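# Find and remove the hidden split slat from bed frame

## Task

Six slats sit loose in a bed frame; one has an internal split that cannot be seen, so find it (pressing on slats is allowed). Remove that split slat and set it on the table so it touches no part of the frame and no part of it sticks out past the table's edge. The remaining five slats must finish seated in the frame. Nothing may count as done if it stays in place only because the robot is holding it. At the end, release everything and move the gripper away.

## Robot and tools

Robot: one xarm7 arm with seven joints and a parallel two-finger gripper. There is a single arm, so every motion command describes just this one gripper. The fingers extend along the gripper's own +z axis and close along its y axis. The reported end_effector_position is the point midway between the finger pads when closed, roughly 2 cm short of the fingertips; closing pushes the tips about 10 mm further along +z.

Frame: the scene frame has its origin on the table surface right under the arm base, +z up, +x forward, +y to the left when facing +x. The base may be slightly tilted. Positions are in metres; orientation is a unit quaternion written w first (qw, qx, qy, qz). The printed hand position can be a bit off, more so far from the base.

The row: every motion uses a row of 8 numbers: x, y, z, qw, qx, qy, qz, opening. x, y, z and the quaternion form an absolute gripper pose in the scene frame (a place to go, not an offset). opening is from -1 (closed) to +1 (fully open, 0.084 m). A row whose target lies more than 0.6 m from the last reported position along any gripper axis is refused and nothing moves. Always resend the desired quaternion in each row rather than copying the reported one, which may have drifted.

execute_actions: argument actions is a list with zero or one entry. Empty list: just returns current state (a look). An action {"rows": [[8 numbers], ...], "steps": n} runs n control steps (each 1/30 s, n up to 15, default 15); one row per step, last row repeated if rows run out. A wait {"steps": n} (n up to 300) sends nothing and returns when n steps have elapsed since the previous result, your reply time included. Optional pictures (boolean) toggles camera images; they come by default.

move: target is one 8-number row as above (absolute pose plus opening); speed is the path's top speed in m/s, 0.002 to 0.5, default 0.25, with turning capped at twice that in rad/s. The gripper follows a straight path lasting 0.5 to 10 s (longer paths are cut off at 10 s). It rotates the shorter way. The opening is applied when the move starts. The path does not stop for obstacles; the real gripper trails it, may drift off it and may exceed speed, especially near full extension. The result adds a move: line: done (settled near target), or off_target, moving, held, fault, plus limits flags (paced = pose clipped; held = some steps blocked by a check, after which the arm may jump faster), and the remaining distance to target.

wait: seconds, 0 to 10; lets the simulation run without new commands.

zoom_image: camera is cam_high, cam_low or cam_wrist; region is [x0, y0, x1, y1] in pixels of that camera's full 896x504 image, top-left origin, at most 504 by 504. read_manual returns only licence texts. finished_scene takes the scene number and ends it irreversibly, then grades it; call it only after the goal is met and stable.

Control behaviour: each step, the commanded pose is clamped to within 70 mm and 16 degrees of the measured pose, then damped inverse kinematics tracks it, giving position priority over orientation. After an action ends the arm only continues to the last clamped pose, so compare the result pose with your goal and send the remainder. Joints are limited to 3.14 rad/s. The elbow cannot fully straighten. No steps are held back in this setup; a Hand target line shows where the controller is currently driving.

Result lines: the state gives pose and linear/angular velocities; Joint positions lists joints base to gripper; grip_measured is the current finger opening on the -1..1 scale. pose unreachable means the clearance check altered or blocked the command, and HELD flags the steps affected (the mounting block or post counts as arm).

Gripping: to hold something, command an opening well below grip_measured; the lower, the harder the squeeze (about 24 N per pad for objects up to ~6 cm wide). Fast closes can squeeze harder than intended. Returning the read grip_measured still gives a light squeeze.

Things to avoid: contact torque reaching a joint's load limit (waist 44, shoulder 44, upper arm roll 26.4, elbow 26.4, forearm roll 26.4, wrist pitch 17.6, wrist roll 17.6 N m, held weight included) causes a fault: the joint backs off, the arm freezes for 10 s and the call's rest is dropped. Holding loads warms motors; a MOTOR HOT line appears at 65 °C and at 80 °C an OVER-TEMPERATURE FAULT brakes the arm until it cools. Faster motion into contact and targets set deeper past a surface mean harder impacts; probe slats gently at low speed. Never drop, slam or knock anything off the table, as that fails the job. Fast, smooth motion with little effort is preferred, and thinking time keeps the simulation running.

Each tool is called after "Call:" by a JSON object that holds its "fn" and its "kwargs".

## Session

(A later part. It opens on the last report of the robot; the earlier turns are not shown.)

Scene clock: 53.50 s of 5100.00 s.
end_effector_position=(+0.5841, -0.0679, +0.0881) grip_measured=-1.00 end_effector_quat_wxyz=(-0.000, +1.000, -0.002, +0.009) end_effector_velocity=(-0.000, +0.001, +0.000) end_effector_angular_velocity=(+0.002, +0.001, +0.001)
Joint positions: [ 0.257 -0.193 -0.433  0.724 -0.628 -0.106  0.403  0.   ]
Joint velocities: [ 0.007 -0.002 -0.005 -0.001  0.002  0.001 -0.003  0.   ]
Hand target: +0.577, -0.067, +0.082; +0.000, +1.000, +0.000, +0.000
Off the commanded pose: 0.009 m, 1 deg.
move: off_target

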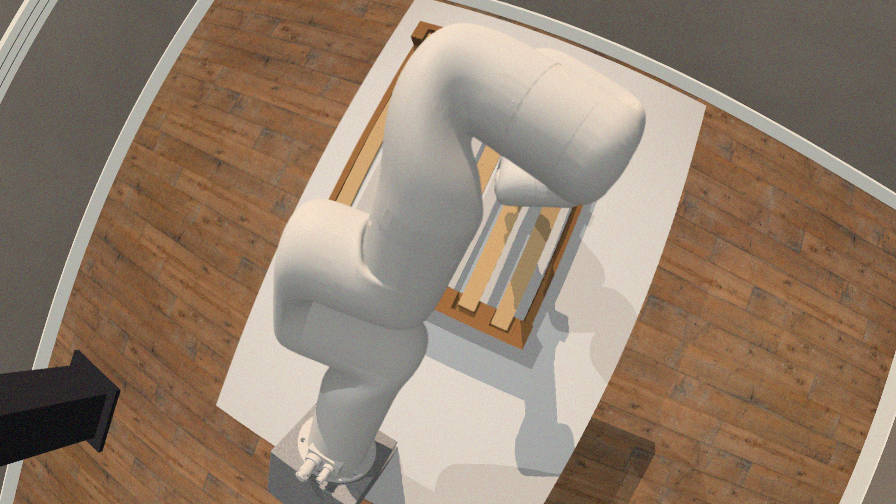

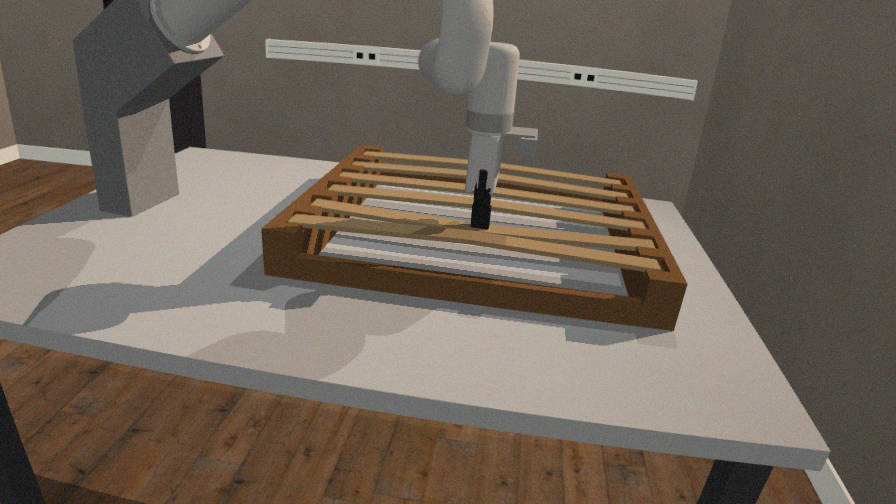

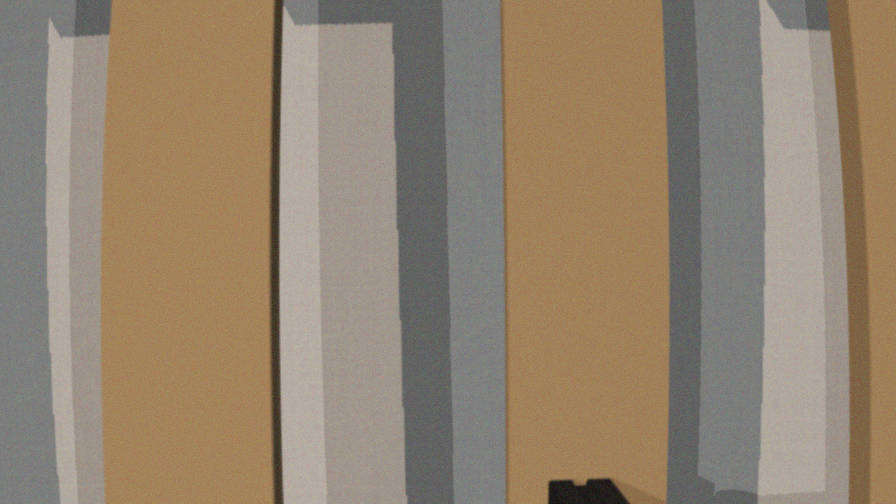

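Call:
{"fn": "execute_actions", "kwargs": {"actions": [{"rows":[[0.577,-0.067,0.095,0,1,0,0,-1],[0.577,-0.067,0.104,0,1,0,0,-1],[0.577,-0.067,0.115,0,1,0,0,-1]]}], "pictures": false}}

Call:
{"fn": "move", "kwargs": {"target": [0.577,-0.147,0.112,0,1,0,0,-1]}}

Call:
{"fn": "move", "kwargs": {"target": [0.577,-0.147,0.084,0,1,0,0,-1], "speed": 0.02}}

Call:
{"fn": "execute_actions", "kwargs": {"actions": [{"rows":[[0.577,-0.147,0.095,0,1,0,0,-1],[0.577,-0.147,0.104,0,1,0,0,-1],[0.577,-0.147,0.115,0,1,0,0,-1],[0.577,-0.147,0.125,0,1,0,0,-1]]}], "pictures": false}}

Call:
{"fn": "move", "kwargs": {"target": [0.577,0.108,0.12,0,1,0,0,-1], "speed": 0.15}}

Call:
{"fn": "move", "kwargs": {"target": [0.577,0.108,0.084,0,1,0,0,-1], "speed": 0.02}}

Scene clock: 69.97 s of 5100.00 s.
end_effector_position=(+0.5756, -0.0668, +0.1135) grip_measured=-1.00 end_effector_quat_wxyz=(+0.000, +1.000, +0.000, -0.002) end_effector_velocity=(+0.008, -0.001, +0.009) end_effector_angular_velocity=(+0.002, -0.023, -0.005)
Joint positions: [ 0.252 -0.305 -0.418  0.665 -0.646 -0.027  0.395  0.   ]
Joint velocities: [-0.002 -0.028  0.001 -0.004 -0.002 -0.    -0.     0.   ]
Hand target: +0.577, -0.067, +0.115; -0.000, +1.000, -0.000, -0.000
Off the commanded pose: 0.002 m, 0 deg.
Steps of this call (steps 1 to 90: nothing new was sent; then 12.97 s passed at rest; steps 91 to 105: all 15 steps of this action). Readings (end_effector_position):
91: (+0.5840, -0.0680, +0.0883)
92: (+0.5839, -0.0680, +0.0891)
94: (+0.5837, -0.0679, +0.0962)
98: (+0.5773, -0.0674, +0.1089)
105: the state above

Scene clock: 71.23 s of 5100.00 s.
end_effector_position=(+0.5770, -0.1471, +0.1121) grip_measured=-1.00 end_effector_quat_wxyz=(+0.001, +1.000, +0.001, +0.000) end_effector_velocity=(-0.000, -0.000, -0.000) end_effector_angular_velocity=(+0.008, +0.004, +0.003)
Joint positions: [ 0.607 -0.372 -0.885  0.713 -0.497  0.004  0.059  0.   ]
Joint velocities: [ 0.025 -0.01  -0.023  0.003  0.006  0.011 -0.017  0.   ]
Hand target: +0.577, -0.147, +0.112; +0.001, +1.000, +0.000, +0.000
Off the commanded pose: 0.000 m, 0 deg.
move: done

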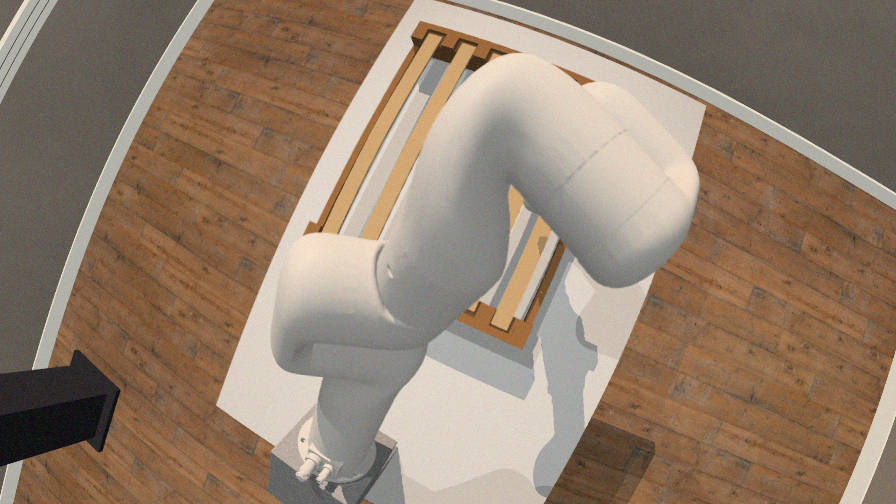

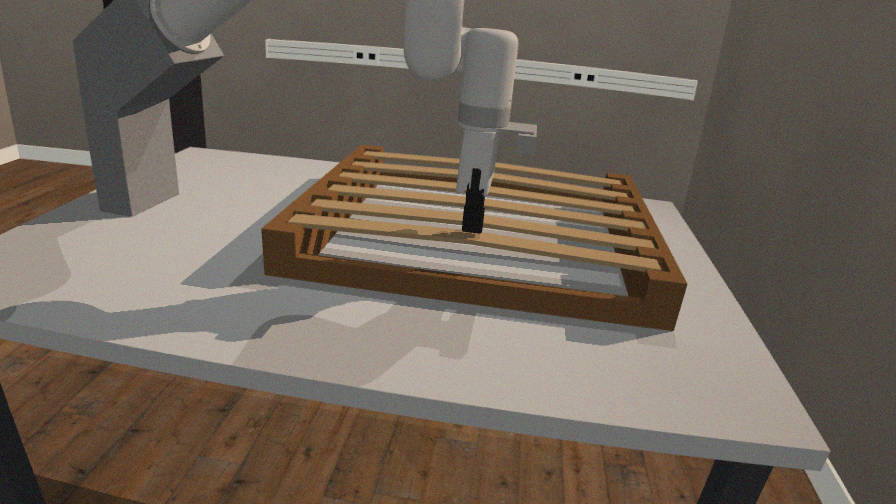

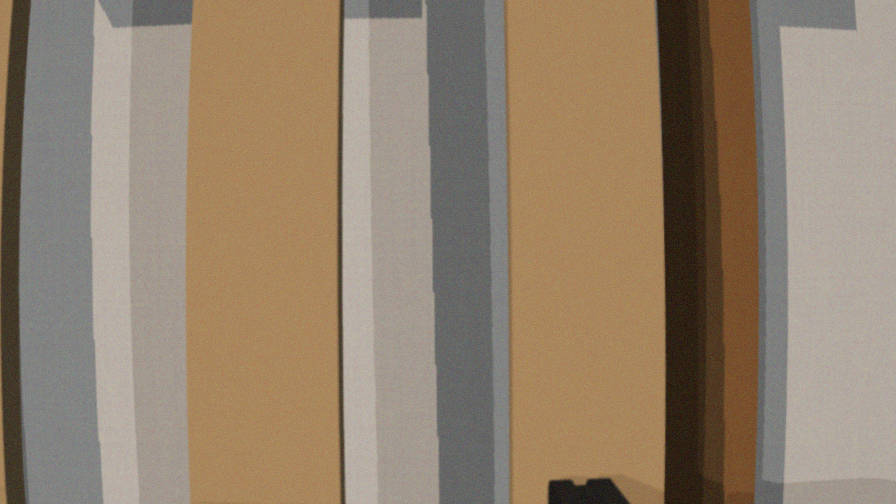

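Scene clock: 72.90 s of 5100.00 s.
end_effector_position=(+0.5779, -0.1477, +0.0855) grip_measured=-1.00 end_effector_quat_wxyz=(-0.000, +1.000, -0.002, +0.002) end_effector_velocity=(+0.001, +0.000, -0.001) end_effector_angular_velocity=(+0.008, -0.001, -0.004)
Joint positions: [ 0.799 -0.292 -1.064  0.755 -0.41  -0.057 -0.001  0.   ]
Joint velocities: [ 0.031 -0.007 -0.027  0.004  0.006  0.002 -0.008  0.   ]
Hand target: +0.577, -0.147, +0.084; +0.000, +1.000, +0.000, +0.000
Off the commanded pose: 0.002 m, 0 deg.
move: done

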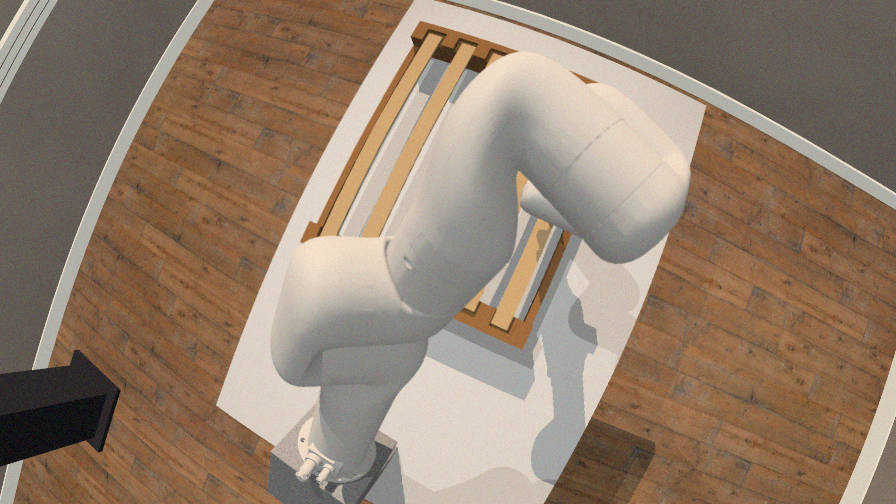

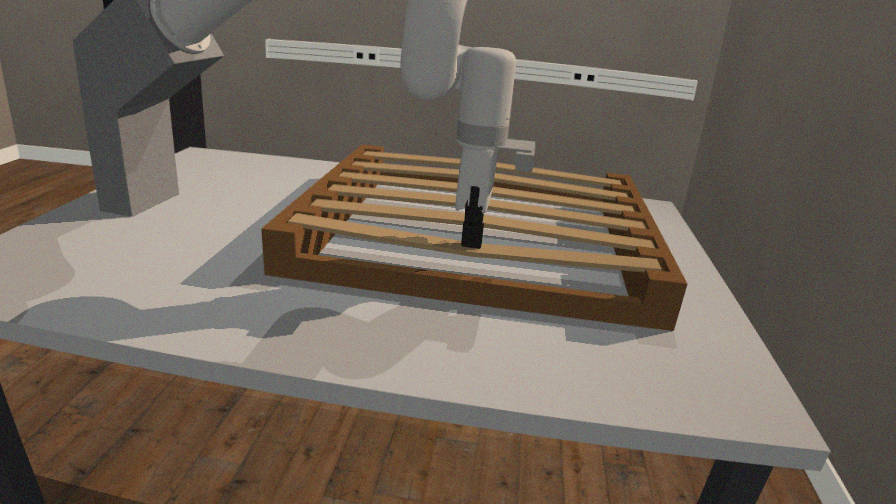

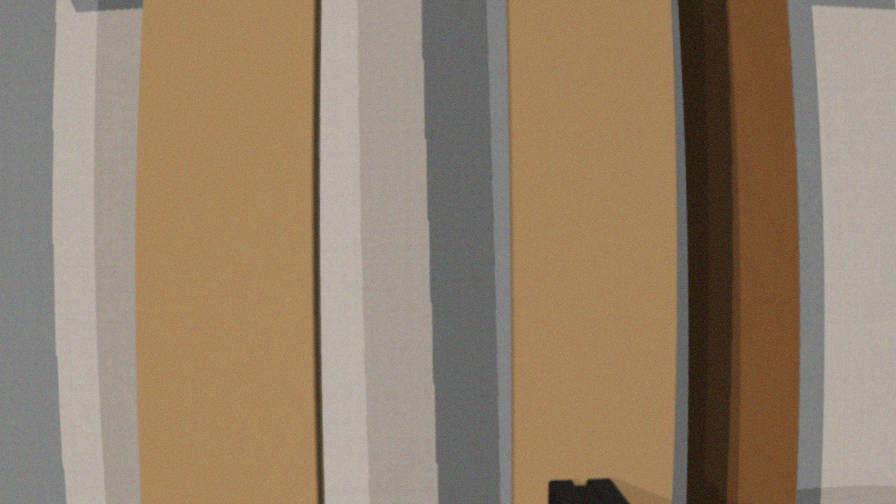

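Scene clock: 73.40 s of 5100.00 s.
end_effector_position=(+0.5763, -0.1459, +0.1229) grip_measured=-1.00 end_effector_quat_wxyz=(-0.004, +1.000, +0.002, -0.001) end_effector_velocity=(-0.004, +0.000, +0.012) end_effector_angular_velocity=(-0.056, +0.010, -0.022)
Joint positions: [ 0.587 -0.423 -0.865  0.7   -0.543  0.043  0.082  0.   ]
Joint velocities: [-0.195  0.015  0.179 -0.031 -0.065  0.007  0.128  0.   ]
Hand target: +0.577, -0.147, +0.125; -0.001, +1.000, -0.000, -0.000
Off the commanded pose: 0.003 m, 0 deg.
Steps of this call (steps 1 to 15: all 15 steps of this action). Readings (end_effector_position):
1: (+0.5780, -0.1477, +0.0855)
2: (+0.5779, -0.1476, +0.0862)
4: (+0.5782, -0.1477, +0.0926)
8: (+0.5797, -0.1484, +0.1126)
15: the state above

Scene clock: 75.83 s of 5100.00 s.
end_effector_position=(+0.5769, +0.1087, +0.1200) grip_measured=-1.00 end_effector_quat_wxyz=(-0.002, +1.000, -0.001, -0.001) end_effector_velocity=(+0.001, +0.003, +0.001) end_effector_angular_velocity=(-0.000, -0.012, +0.002)
Joint positions: [-0.056 -0.253  0.261  0.786 -1.116  0.176  1.211  0.   ]
Joint velocities: [-0.015  0.     0.019  0.005 -0.044 -0.002  0.046  0.   ]
Hand target: +0.577, +0.109, +0.120; -0.002, +1.000, -0.001, -0.001
Off the commanded pose: 0.001 m, 0 deg.
move: done

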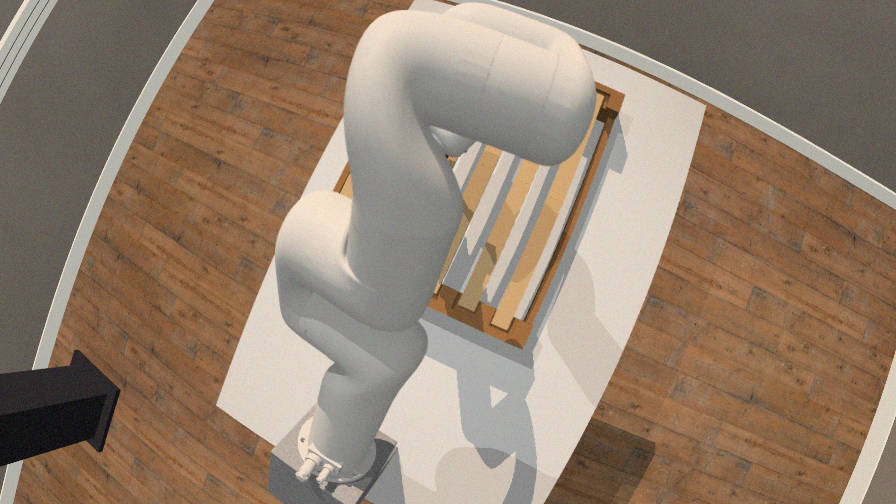

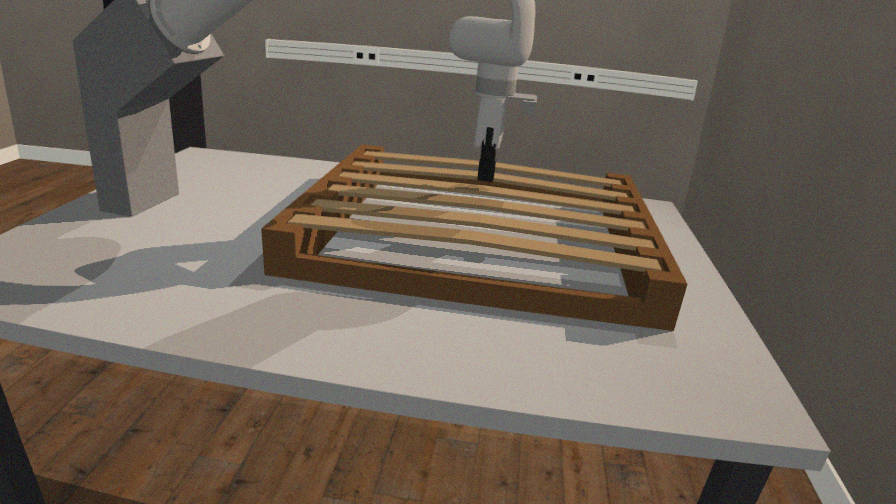

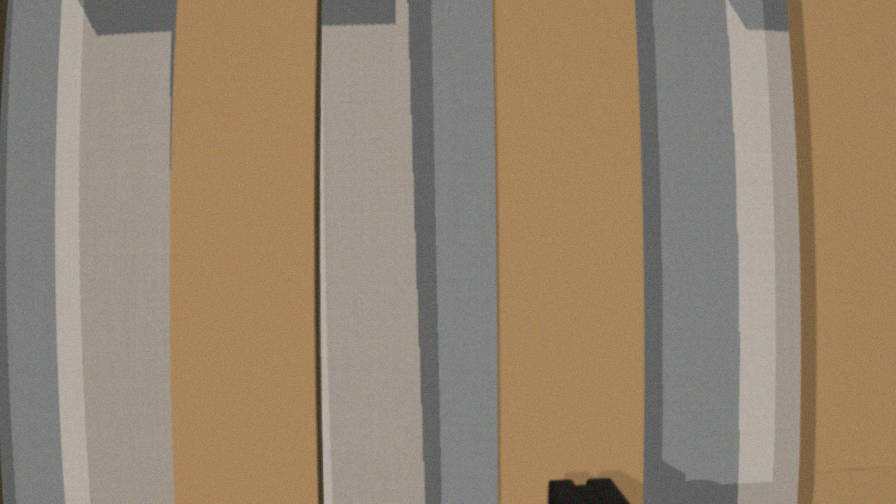

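Scene clock: 77.90 s of 5100.00 s.
end_effector_position=(+0.5769, +0.1082, +0.0841) grip_measured=-1.00 end_effector_quat_wxyz=(-0.000, +1.000, +0.000, -0.000) end_effector_velocity=(+0.000, +0.000, -0.001) end_effector_angular_velocity=(+0.000, -0.001, -0.001)
Joint positions: [-0.118 -0.121  0.302  0.887 -1.329  0.172  1.392  0.   ]
Joint velocities: [-0.001  0.005  0.002  0.004 -0.013  0.     0.013  0.   ]
Hand target: +0.577, +0.108, +0.084; +0.000, +1.000, +0.000, -0.000
Off the commanded pose: 0.000 m, 0 deg.
move: done

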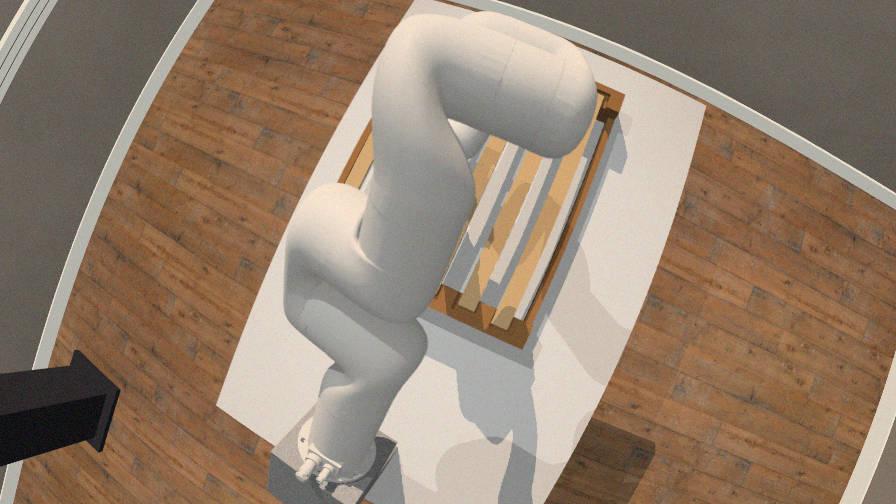

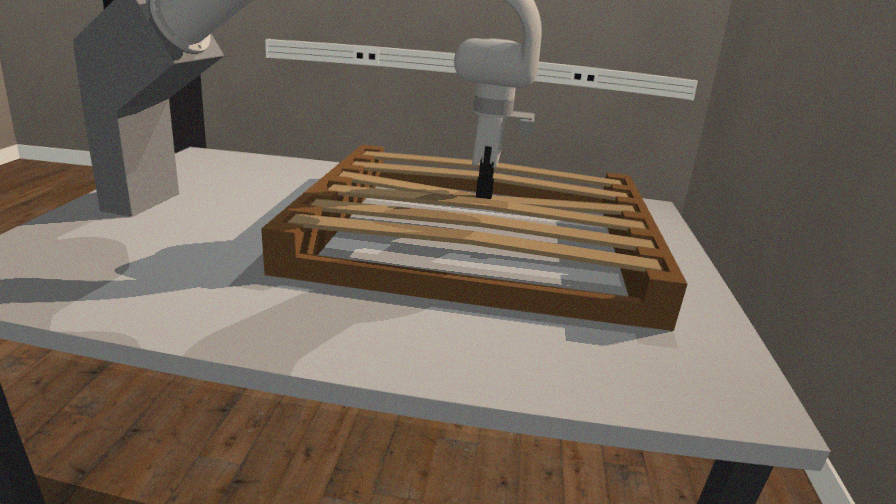

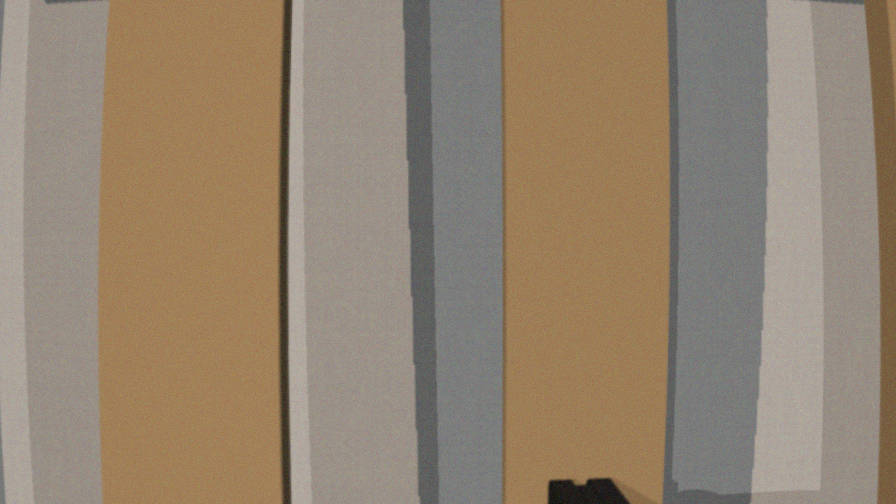

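Call:
{"fn": "move", "kwargs": {"target": [0.577,0.108,0.072,0,1,0,0,-1], "speed": 0.02}}

Call:
{"fn": "move", "kwargs": {"target": [0.577,0.108,0.115,0,1,0,0,-1], "speed": 0.08}}

Scene clock: 87.93 s of 5100.00 s.
end_effector_position=(+0.5771, +0.1079, +0.0721) grip_measured=-1.00 end_effector_quat_wxyz=(+0.000, +1.000, -0.000, +0.000) end_effector_velocity=(-0.001, +0.000, -0.002) end_effector_angular_velocity=(+0.000, +0.001, +0.000)
Joint positions: [-0.126 -0.076  0.306  0.922 -1.391  0.176  1.443  0.   ]
Joint velocities: [-0.002  0.005  0.002  0.002 -0.012  0.     0.011  0.   ]
Hand target: +0.577, +0.108, +0.072; +0.000, +1.000, +0.000, -0.000
Off the commanded pose: 0.000 m, 0 deg.
After step 90, 6.17 s passed at rest.
move: done

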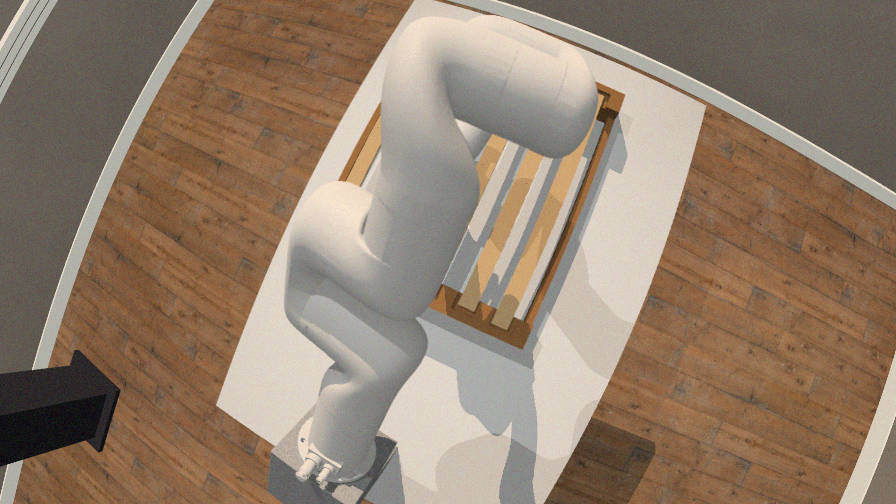

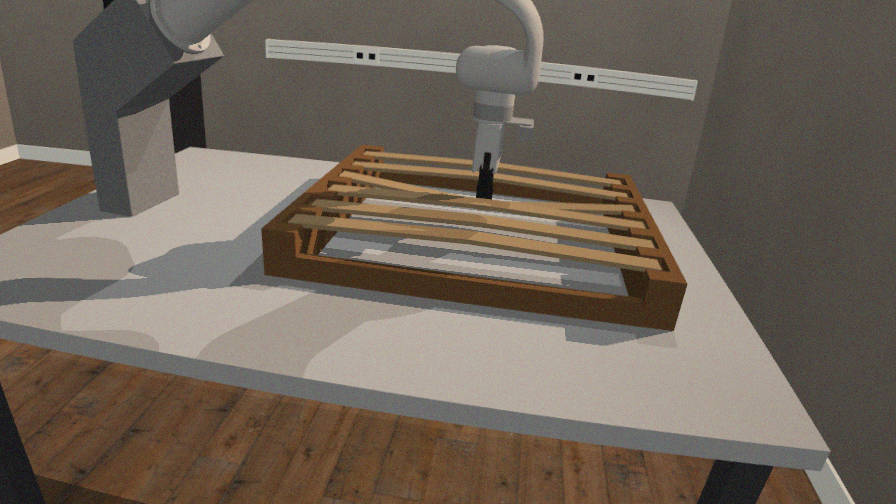

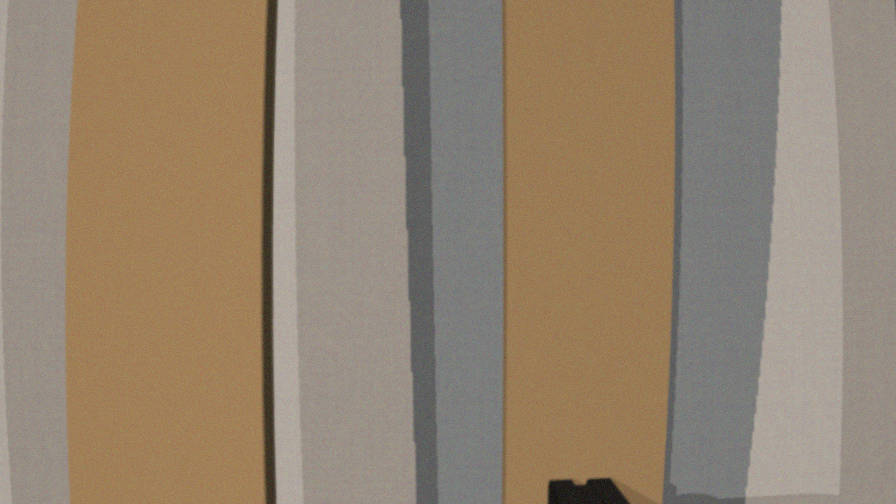

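Scene clock: 88.87 s of 5100.00 s.
end_effector_position=(+0.5770, +0.1078, +0.1148) grip_measured=-1.00 end_effector_quat_wxyz=(+0.000, +1.000, -0.000, +0.000) end_effector_velocity=(-0.000, +0.001, +0.001) end_effector_angular_velocity=(+0.001, +0.007, +0.003)
Joint positions: [-0.081 -0.235  0.279  0.8   -1.157  0.173  1.248  0.   ]
Joint velocities: [ 0.016 -0.004 -0.01  -0.004  0.038  0.006 -0.039  0.   ]
Hand target: +0.577, +0.108, +0.115; -0.000, +1.000, -0.000, +0.000
Off the commanded pose: 0.000 m, 0 deg.
move: done

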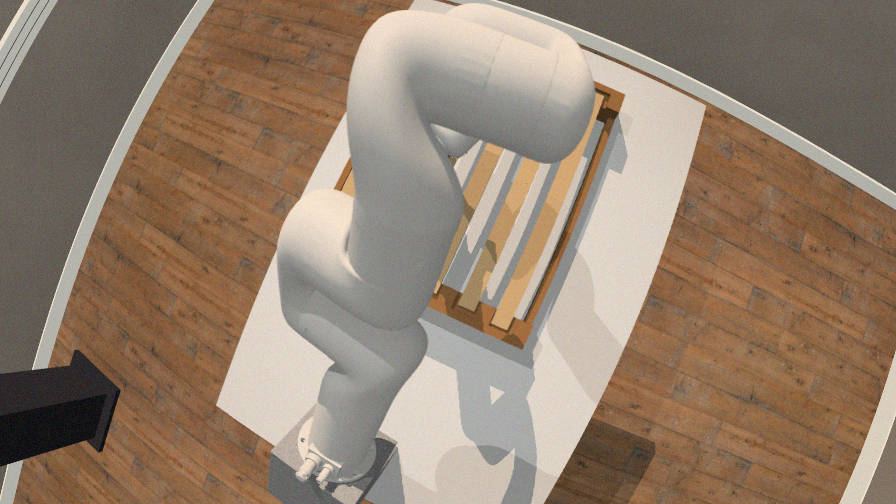

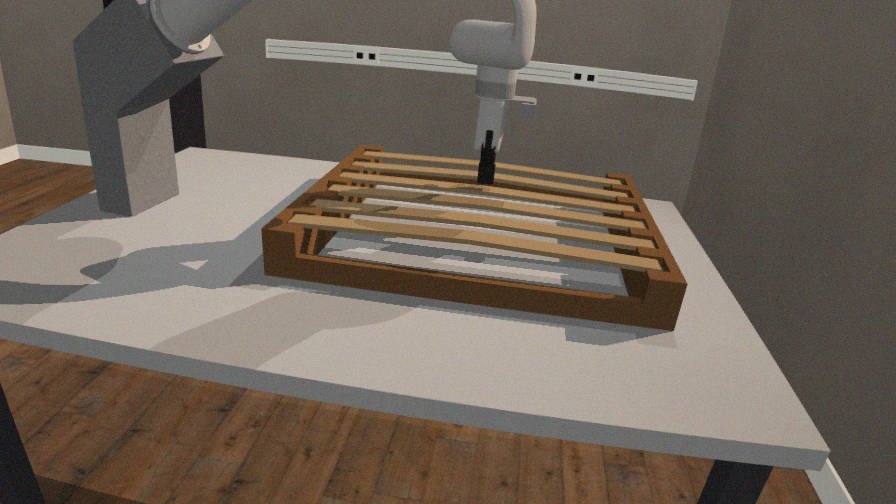

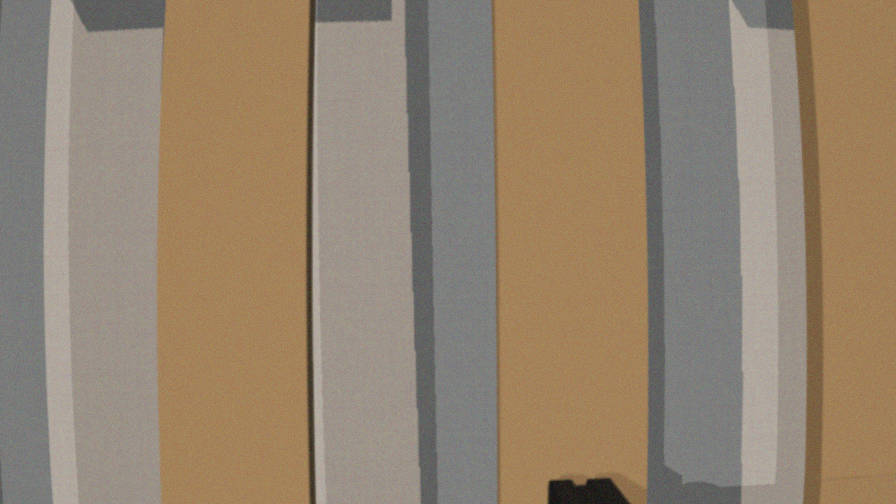

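Call:
{"fn": "execute_actions", "kwargs": {"actions": [{"rows":[[0.577,0.109,0.115,0,1,0,0,0.4]]}], "pictures": false}}

Call:
{"fn": "move", "kwargs": {"target": [0.577,0.109,0.083,0,1,0,0,0.4], "speed": 0.05}}

Call:
{"fn": "move", "kwargs": {"target": [0.577,0.109,0.083,0,1,0,0,-0.6]}}

Call:
{"fn": "move", "kwargs": {"target": [0.577,0.109,0.15,0,1,0,0,-0.6], "speed": 0.08}}

Scene clock: 97.40 s of 5100.00 s.
end_effector_position=(+0.5770, +0.1090, +0.1150) grip_measured=+0.39 end_effector_quat_wxyz=(+0.000, +1.000, -0.000, -0.000) end_effector_velocity=(-0.000, +0.001, -0.000) end_effector_angular_velocity=(+0.001, +0.001, +0.001)
Joint positions: [-0.079 -0.235  0.281  0.801 -1.155  0.176  1.247  0.061]
Joint velocities: [-0.001  0.001  0.002  0.    -0.     0.     0.     0.   ]
Hand target: +0.577, +0.109, +0.115; -0.000, +1.000, -0.000, -0.000
Off the commanded pose: 0.000 m, 0 deg.
Steps of this call (steps 1 to 90: nothing new was sent; then 5.03 s passed at rest; steps 91 to 105: all 15 steps of this action). Readings (end_effector_position):
91: (+0.5773, +0.1080, +0.1151)
92: (+0.5773, +0.1081, +0.1151)
94: (+0.5771, +0.1086, +0.1150)
98: (+0.5770, +0.1090, +0.1150)
105: the state above

Scene clock: 98.60 s of 5100.00 s.
end_effector_position=(+0.5769, +0.1091, +0.0831) grip_measured=+0.39 end_effector_quat_wxyz=(-0.000, +1.000, +0.000, -0.000) end_effector_velocity=(+0.001, +0.000, -0.000) end_effector_angular_velocity=(-0.001, -0.007, -0.001)
Joint positions: [-0.123 -0.116  0.309  0.891 -1.333  0.174  1.397  0.061]
Joint velocities: [-0.002  0.003  0.003  0.006 -0.024  0.001  0.023 -0.   ]
Hand target: +0.577, +0.109, +0.083; +0.000, +1.000, +0.000, -0.000
Off the commanded pose: 0.000 m, 0 deg.
move: done

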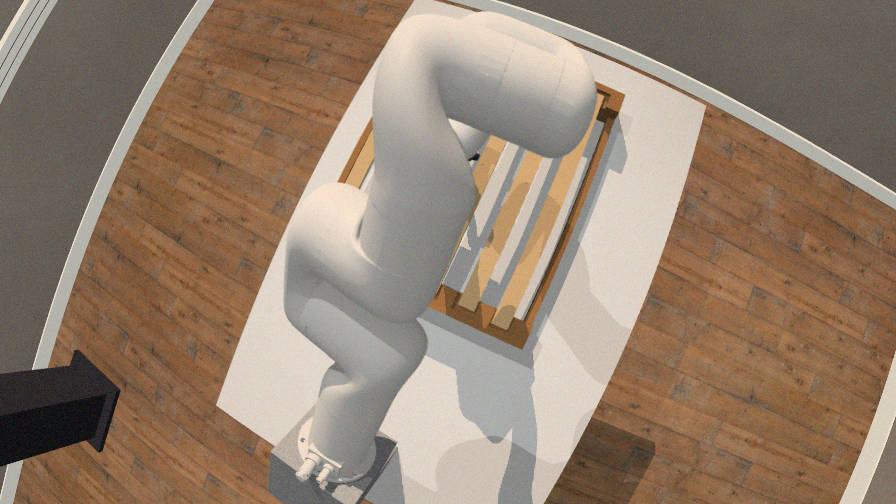

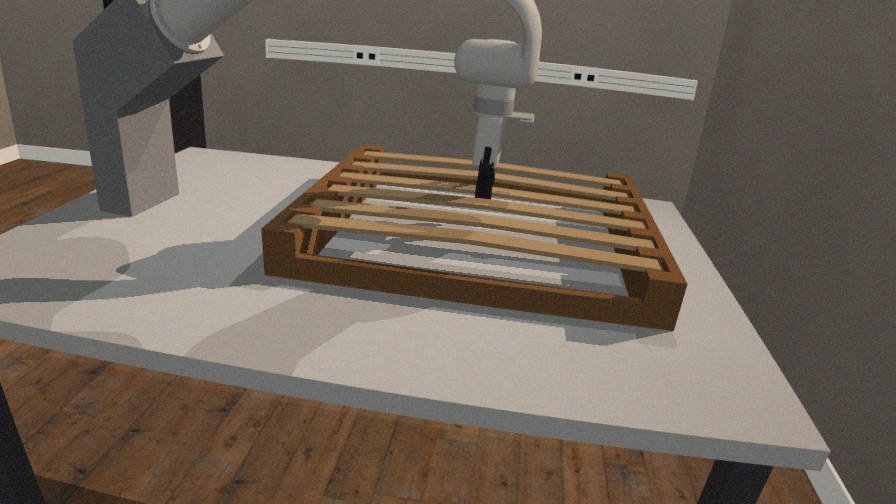

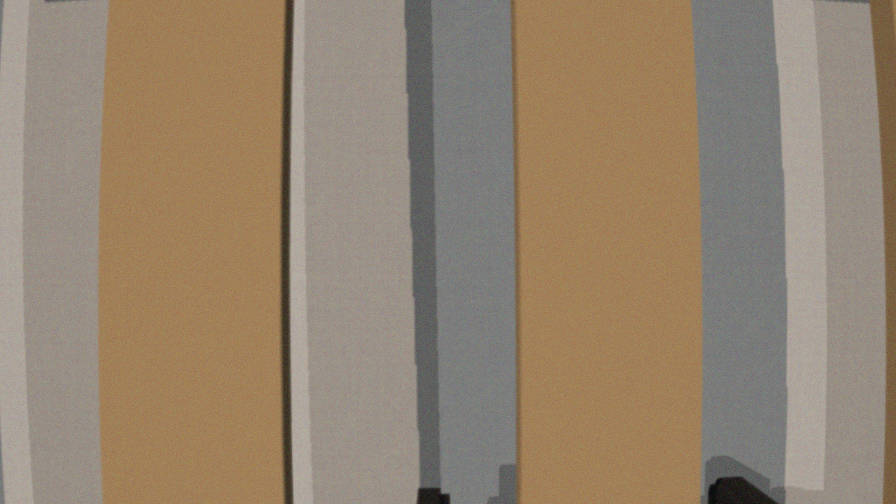

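Scene clock: 99.30 s of 5100.00 s.
end_effector_position=(+0.5770, +0.1090, +0.0830) grip_measured=-0.15 end_effector_quat_wxyz=(+0.000, +1.000, +0.000, -0.000) end_effector_velocity=(+0.000, -0.000, -0.000) end_effector_angular_velocity=(-0.001, -0.000, -0.002)
Joint positions: [-0.124 -0.116  0.309  0.891 -1.335  0.173  1.399  0.038]
Joint velocities: [-0.001  0.     0.     0.001 -0.001  0.001  0.002  0.   ]
Hand target: +0.577, +0.109, +0.083; -0.000, +1.000, +0.000, -0.000
Off the commanded pose: 0.000 m, 0 deg.
move: done

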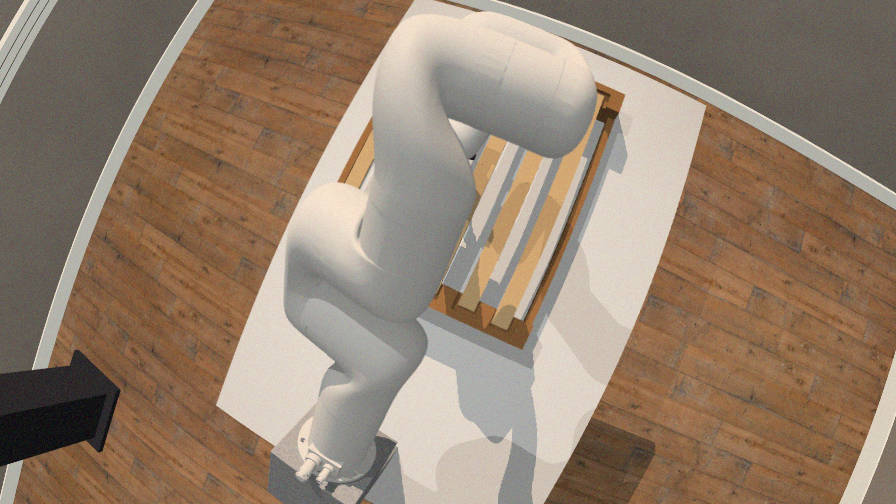

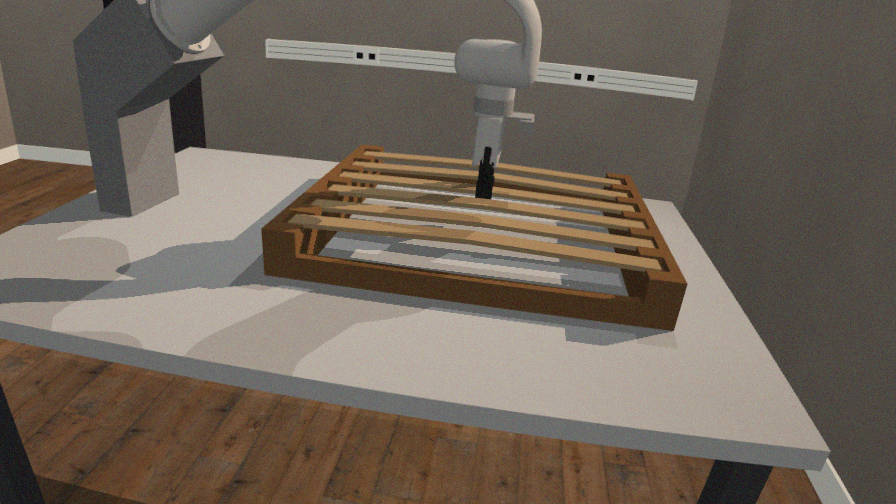

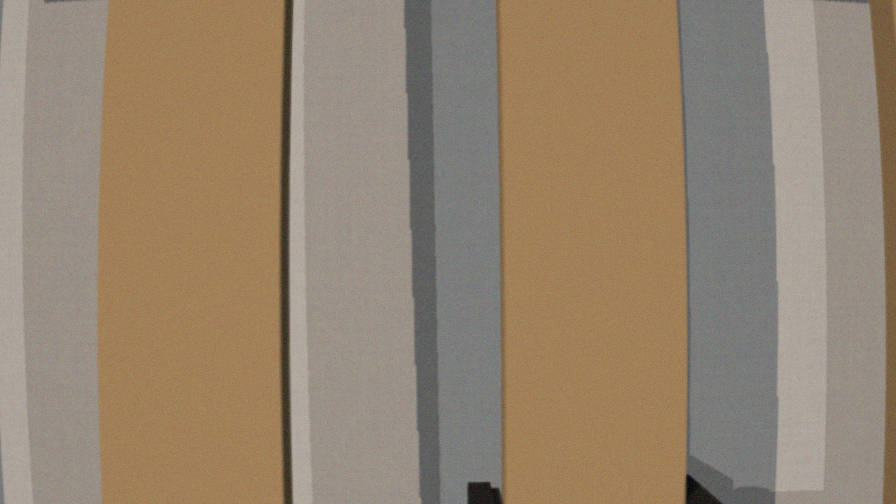

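Scene clock: 100.53 s of 5100.00 s.
end_effector_position=(+0.5772, +0.1089, +0.1499) grip_measured=-0.15 end_effector_quat_wxyz=(-0.000, +1.000, -0.000, +0.000) end_effector_velocity=(-0.000, -0.001, +0.001) end_effector_angular_velocity=(+0.000, +0.007, +0.001)
Joint positions: [ 0.001 -0.362  0.236  0.717 -0.966  0.21   1.085  0.038]
Joint velocities: [ 0.016 -0.002 -0.013 -0.001  0.023  0.008 -0.026 -0.   ]
Hand target: +0.577, +0.109, +0.150; -0.000, +1.000, -0.000, +0.000
Off the commanded pose: 0.000 m, 0 deg.
move: done

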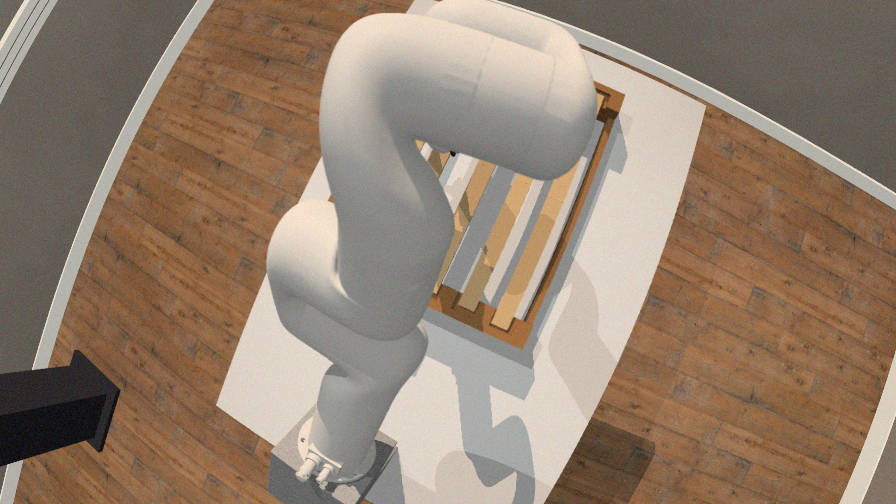

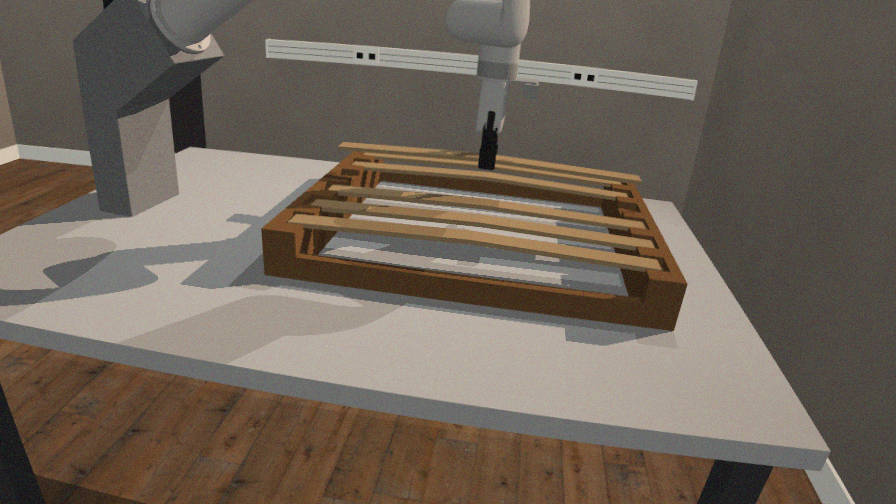

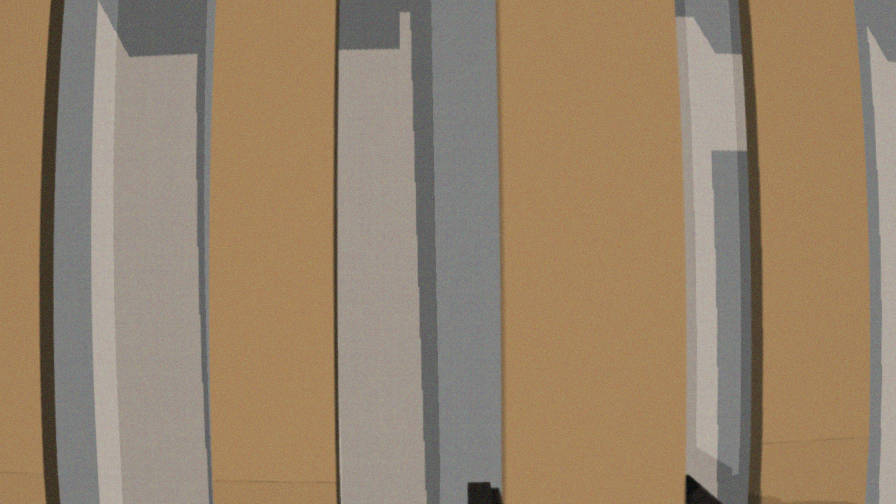

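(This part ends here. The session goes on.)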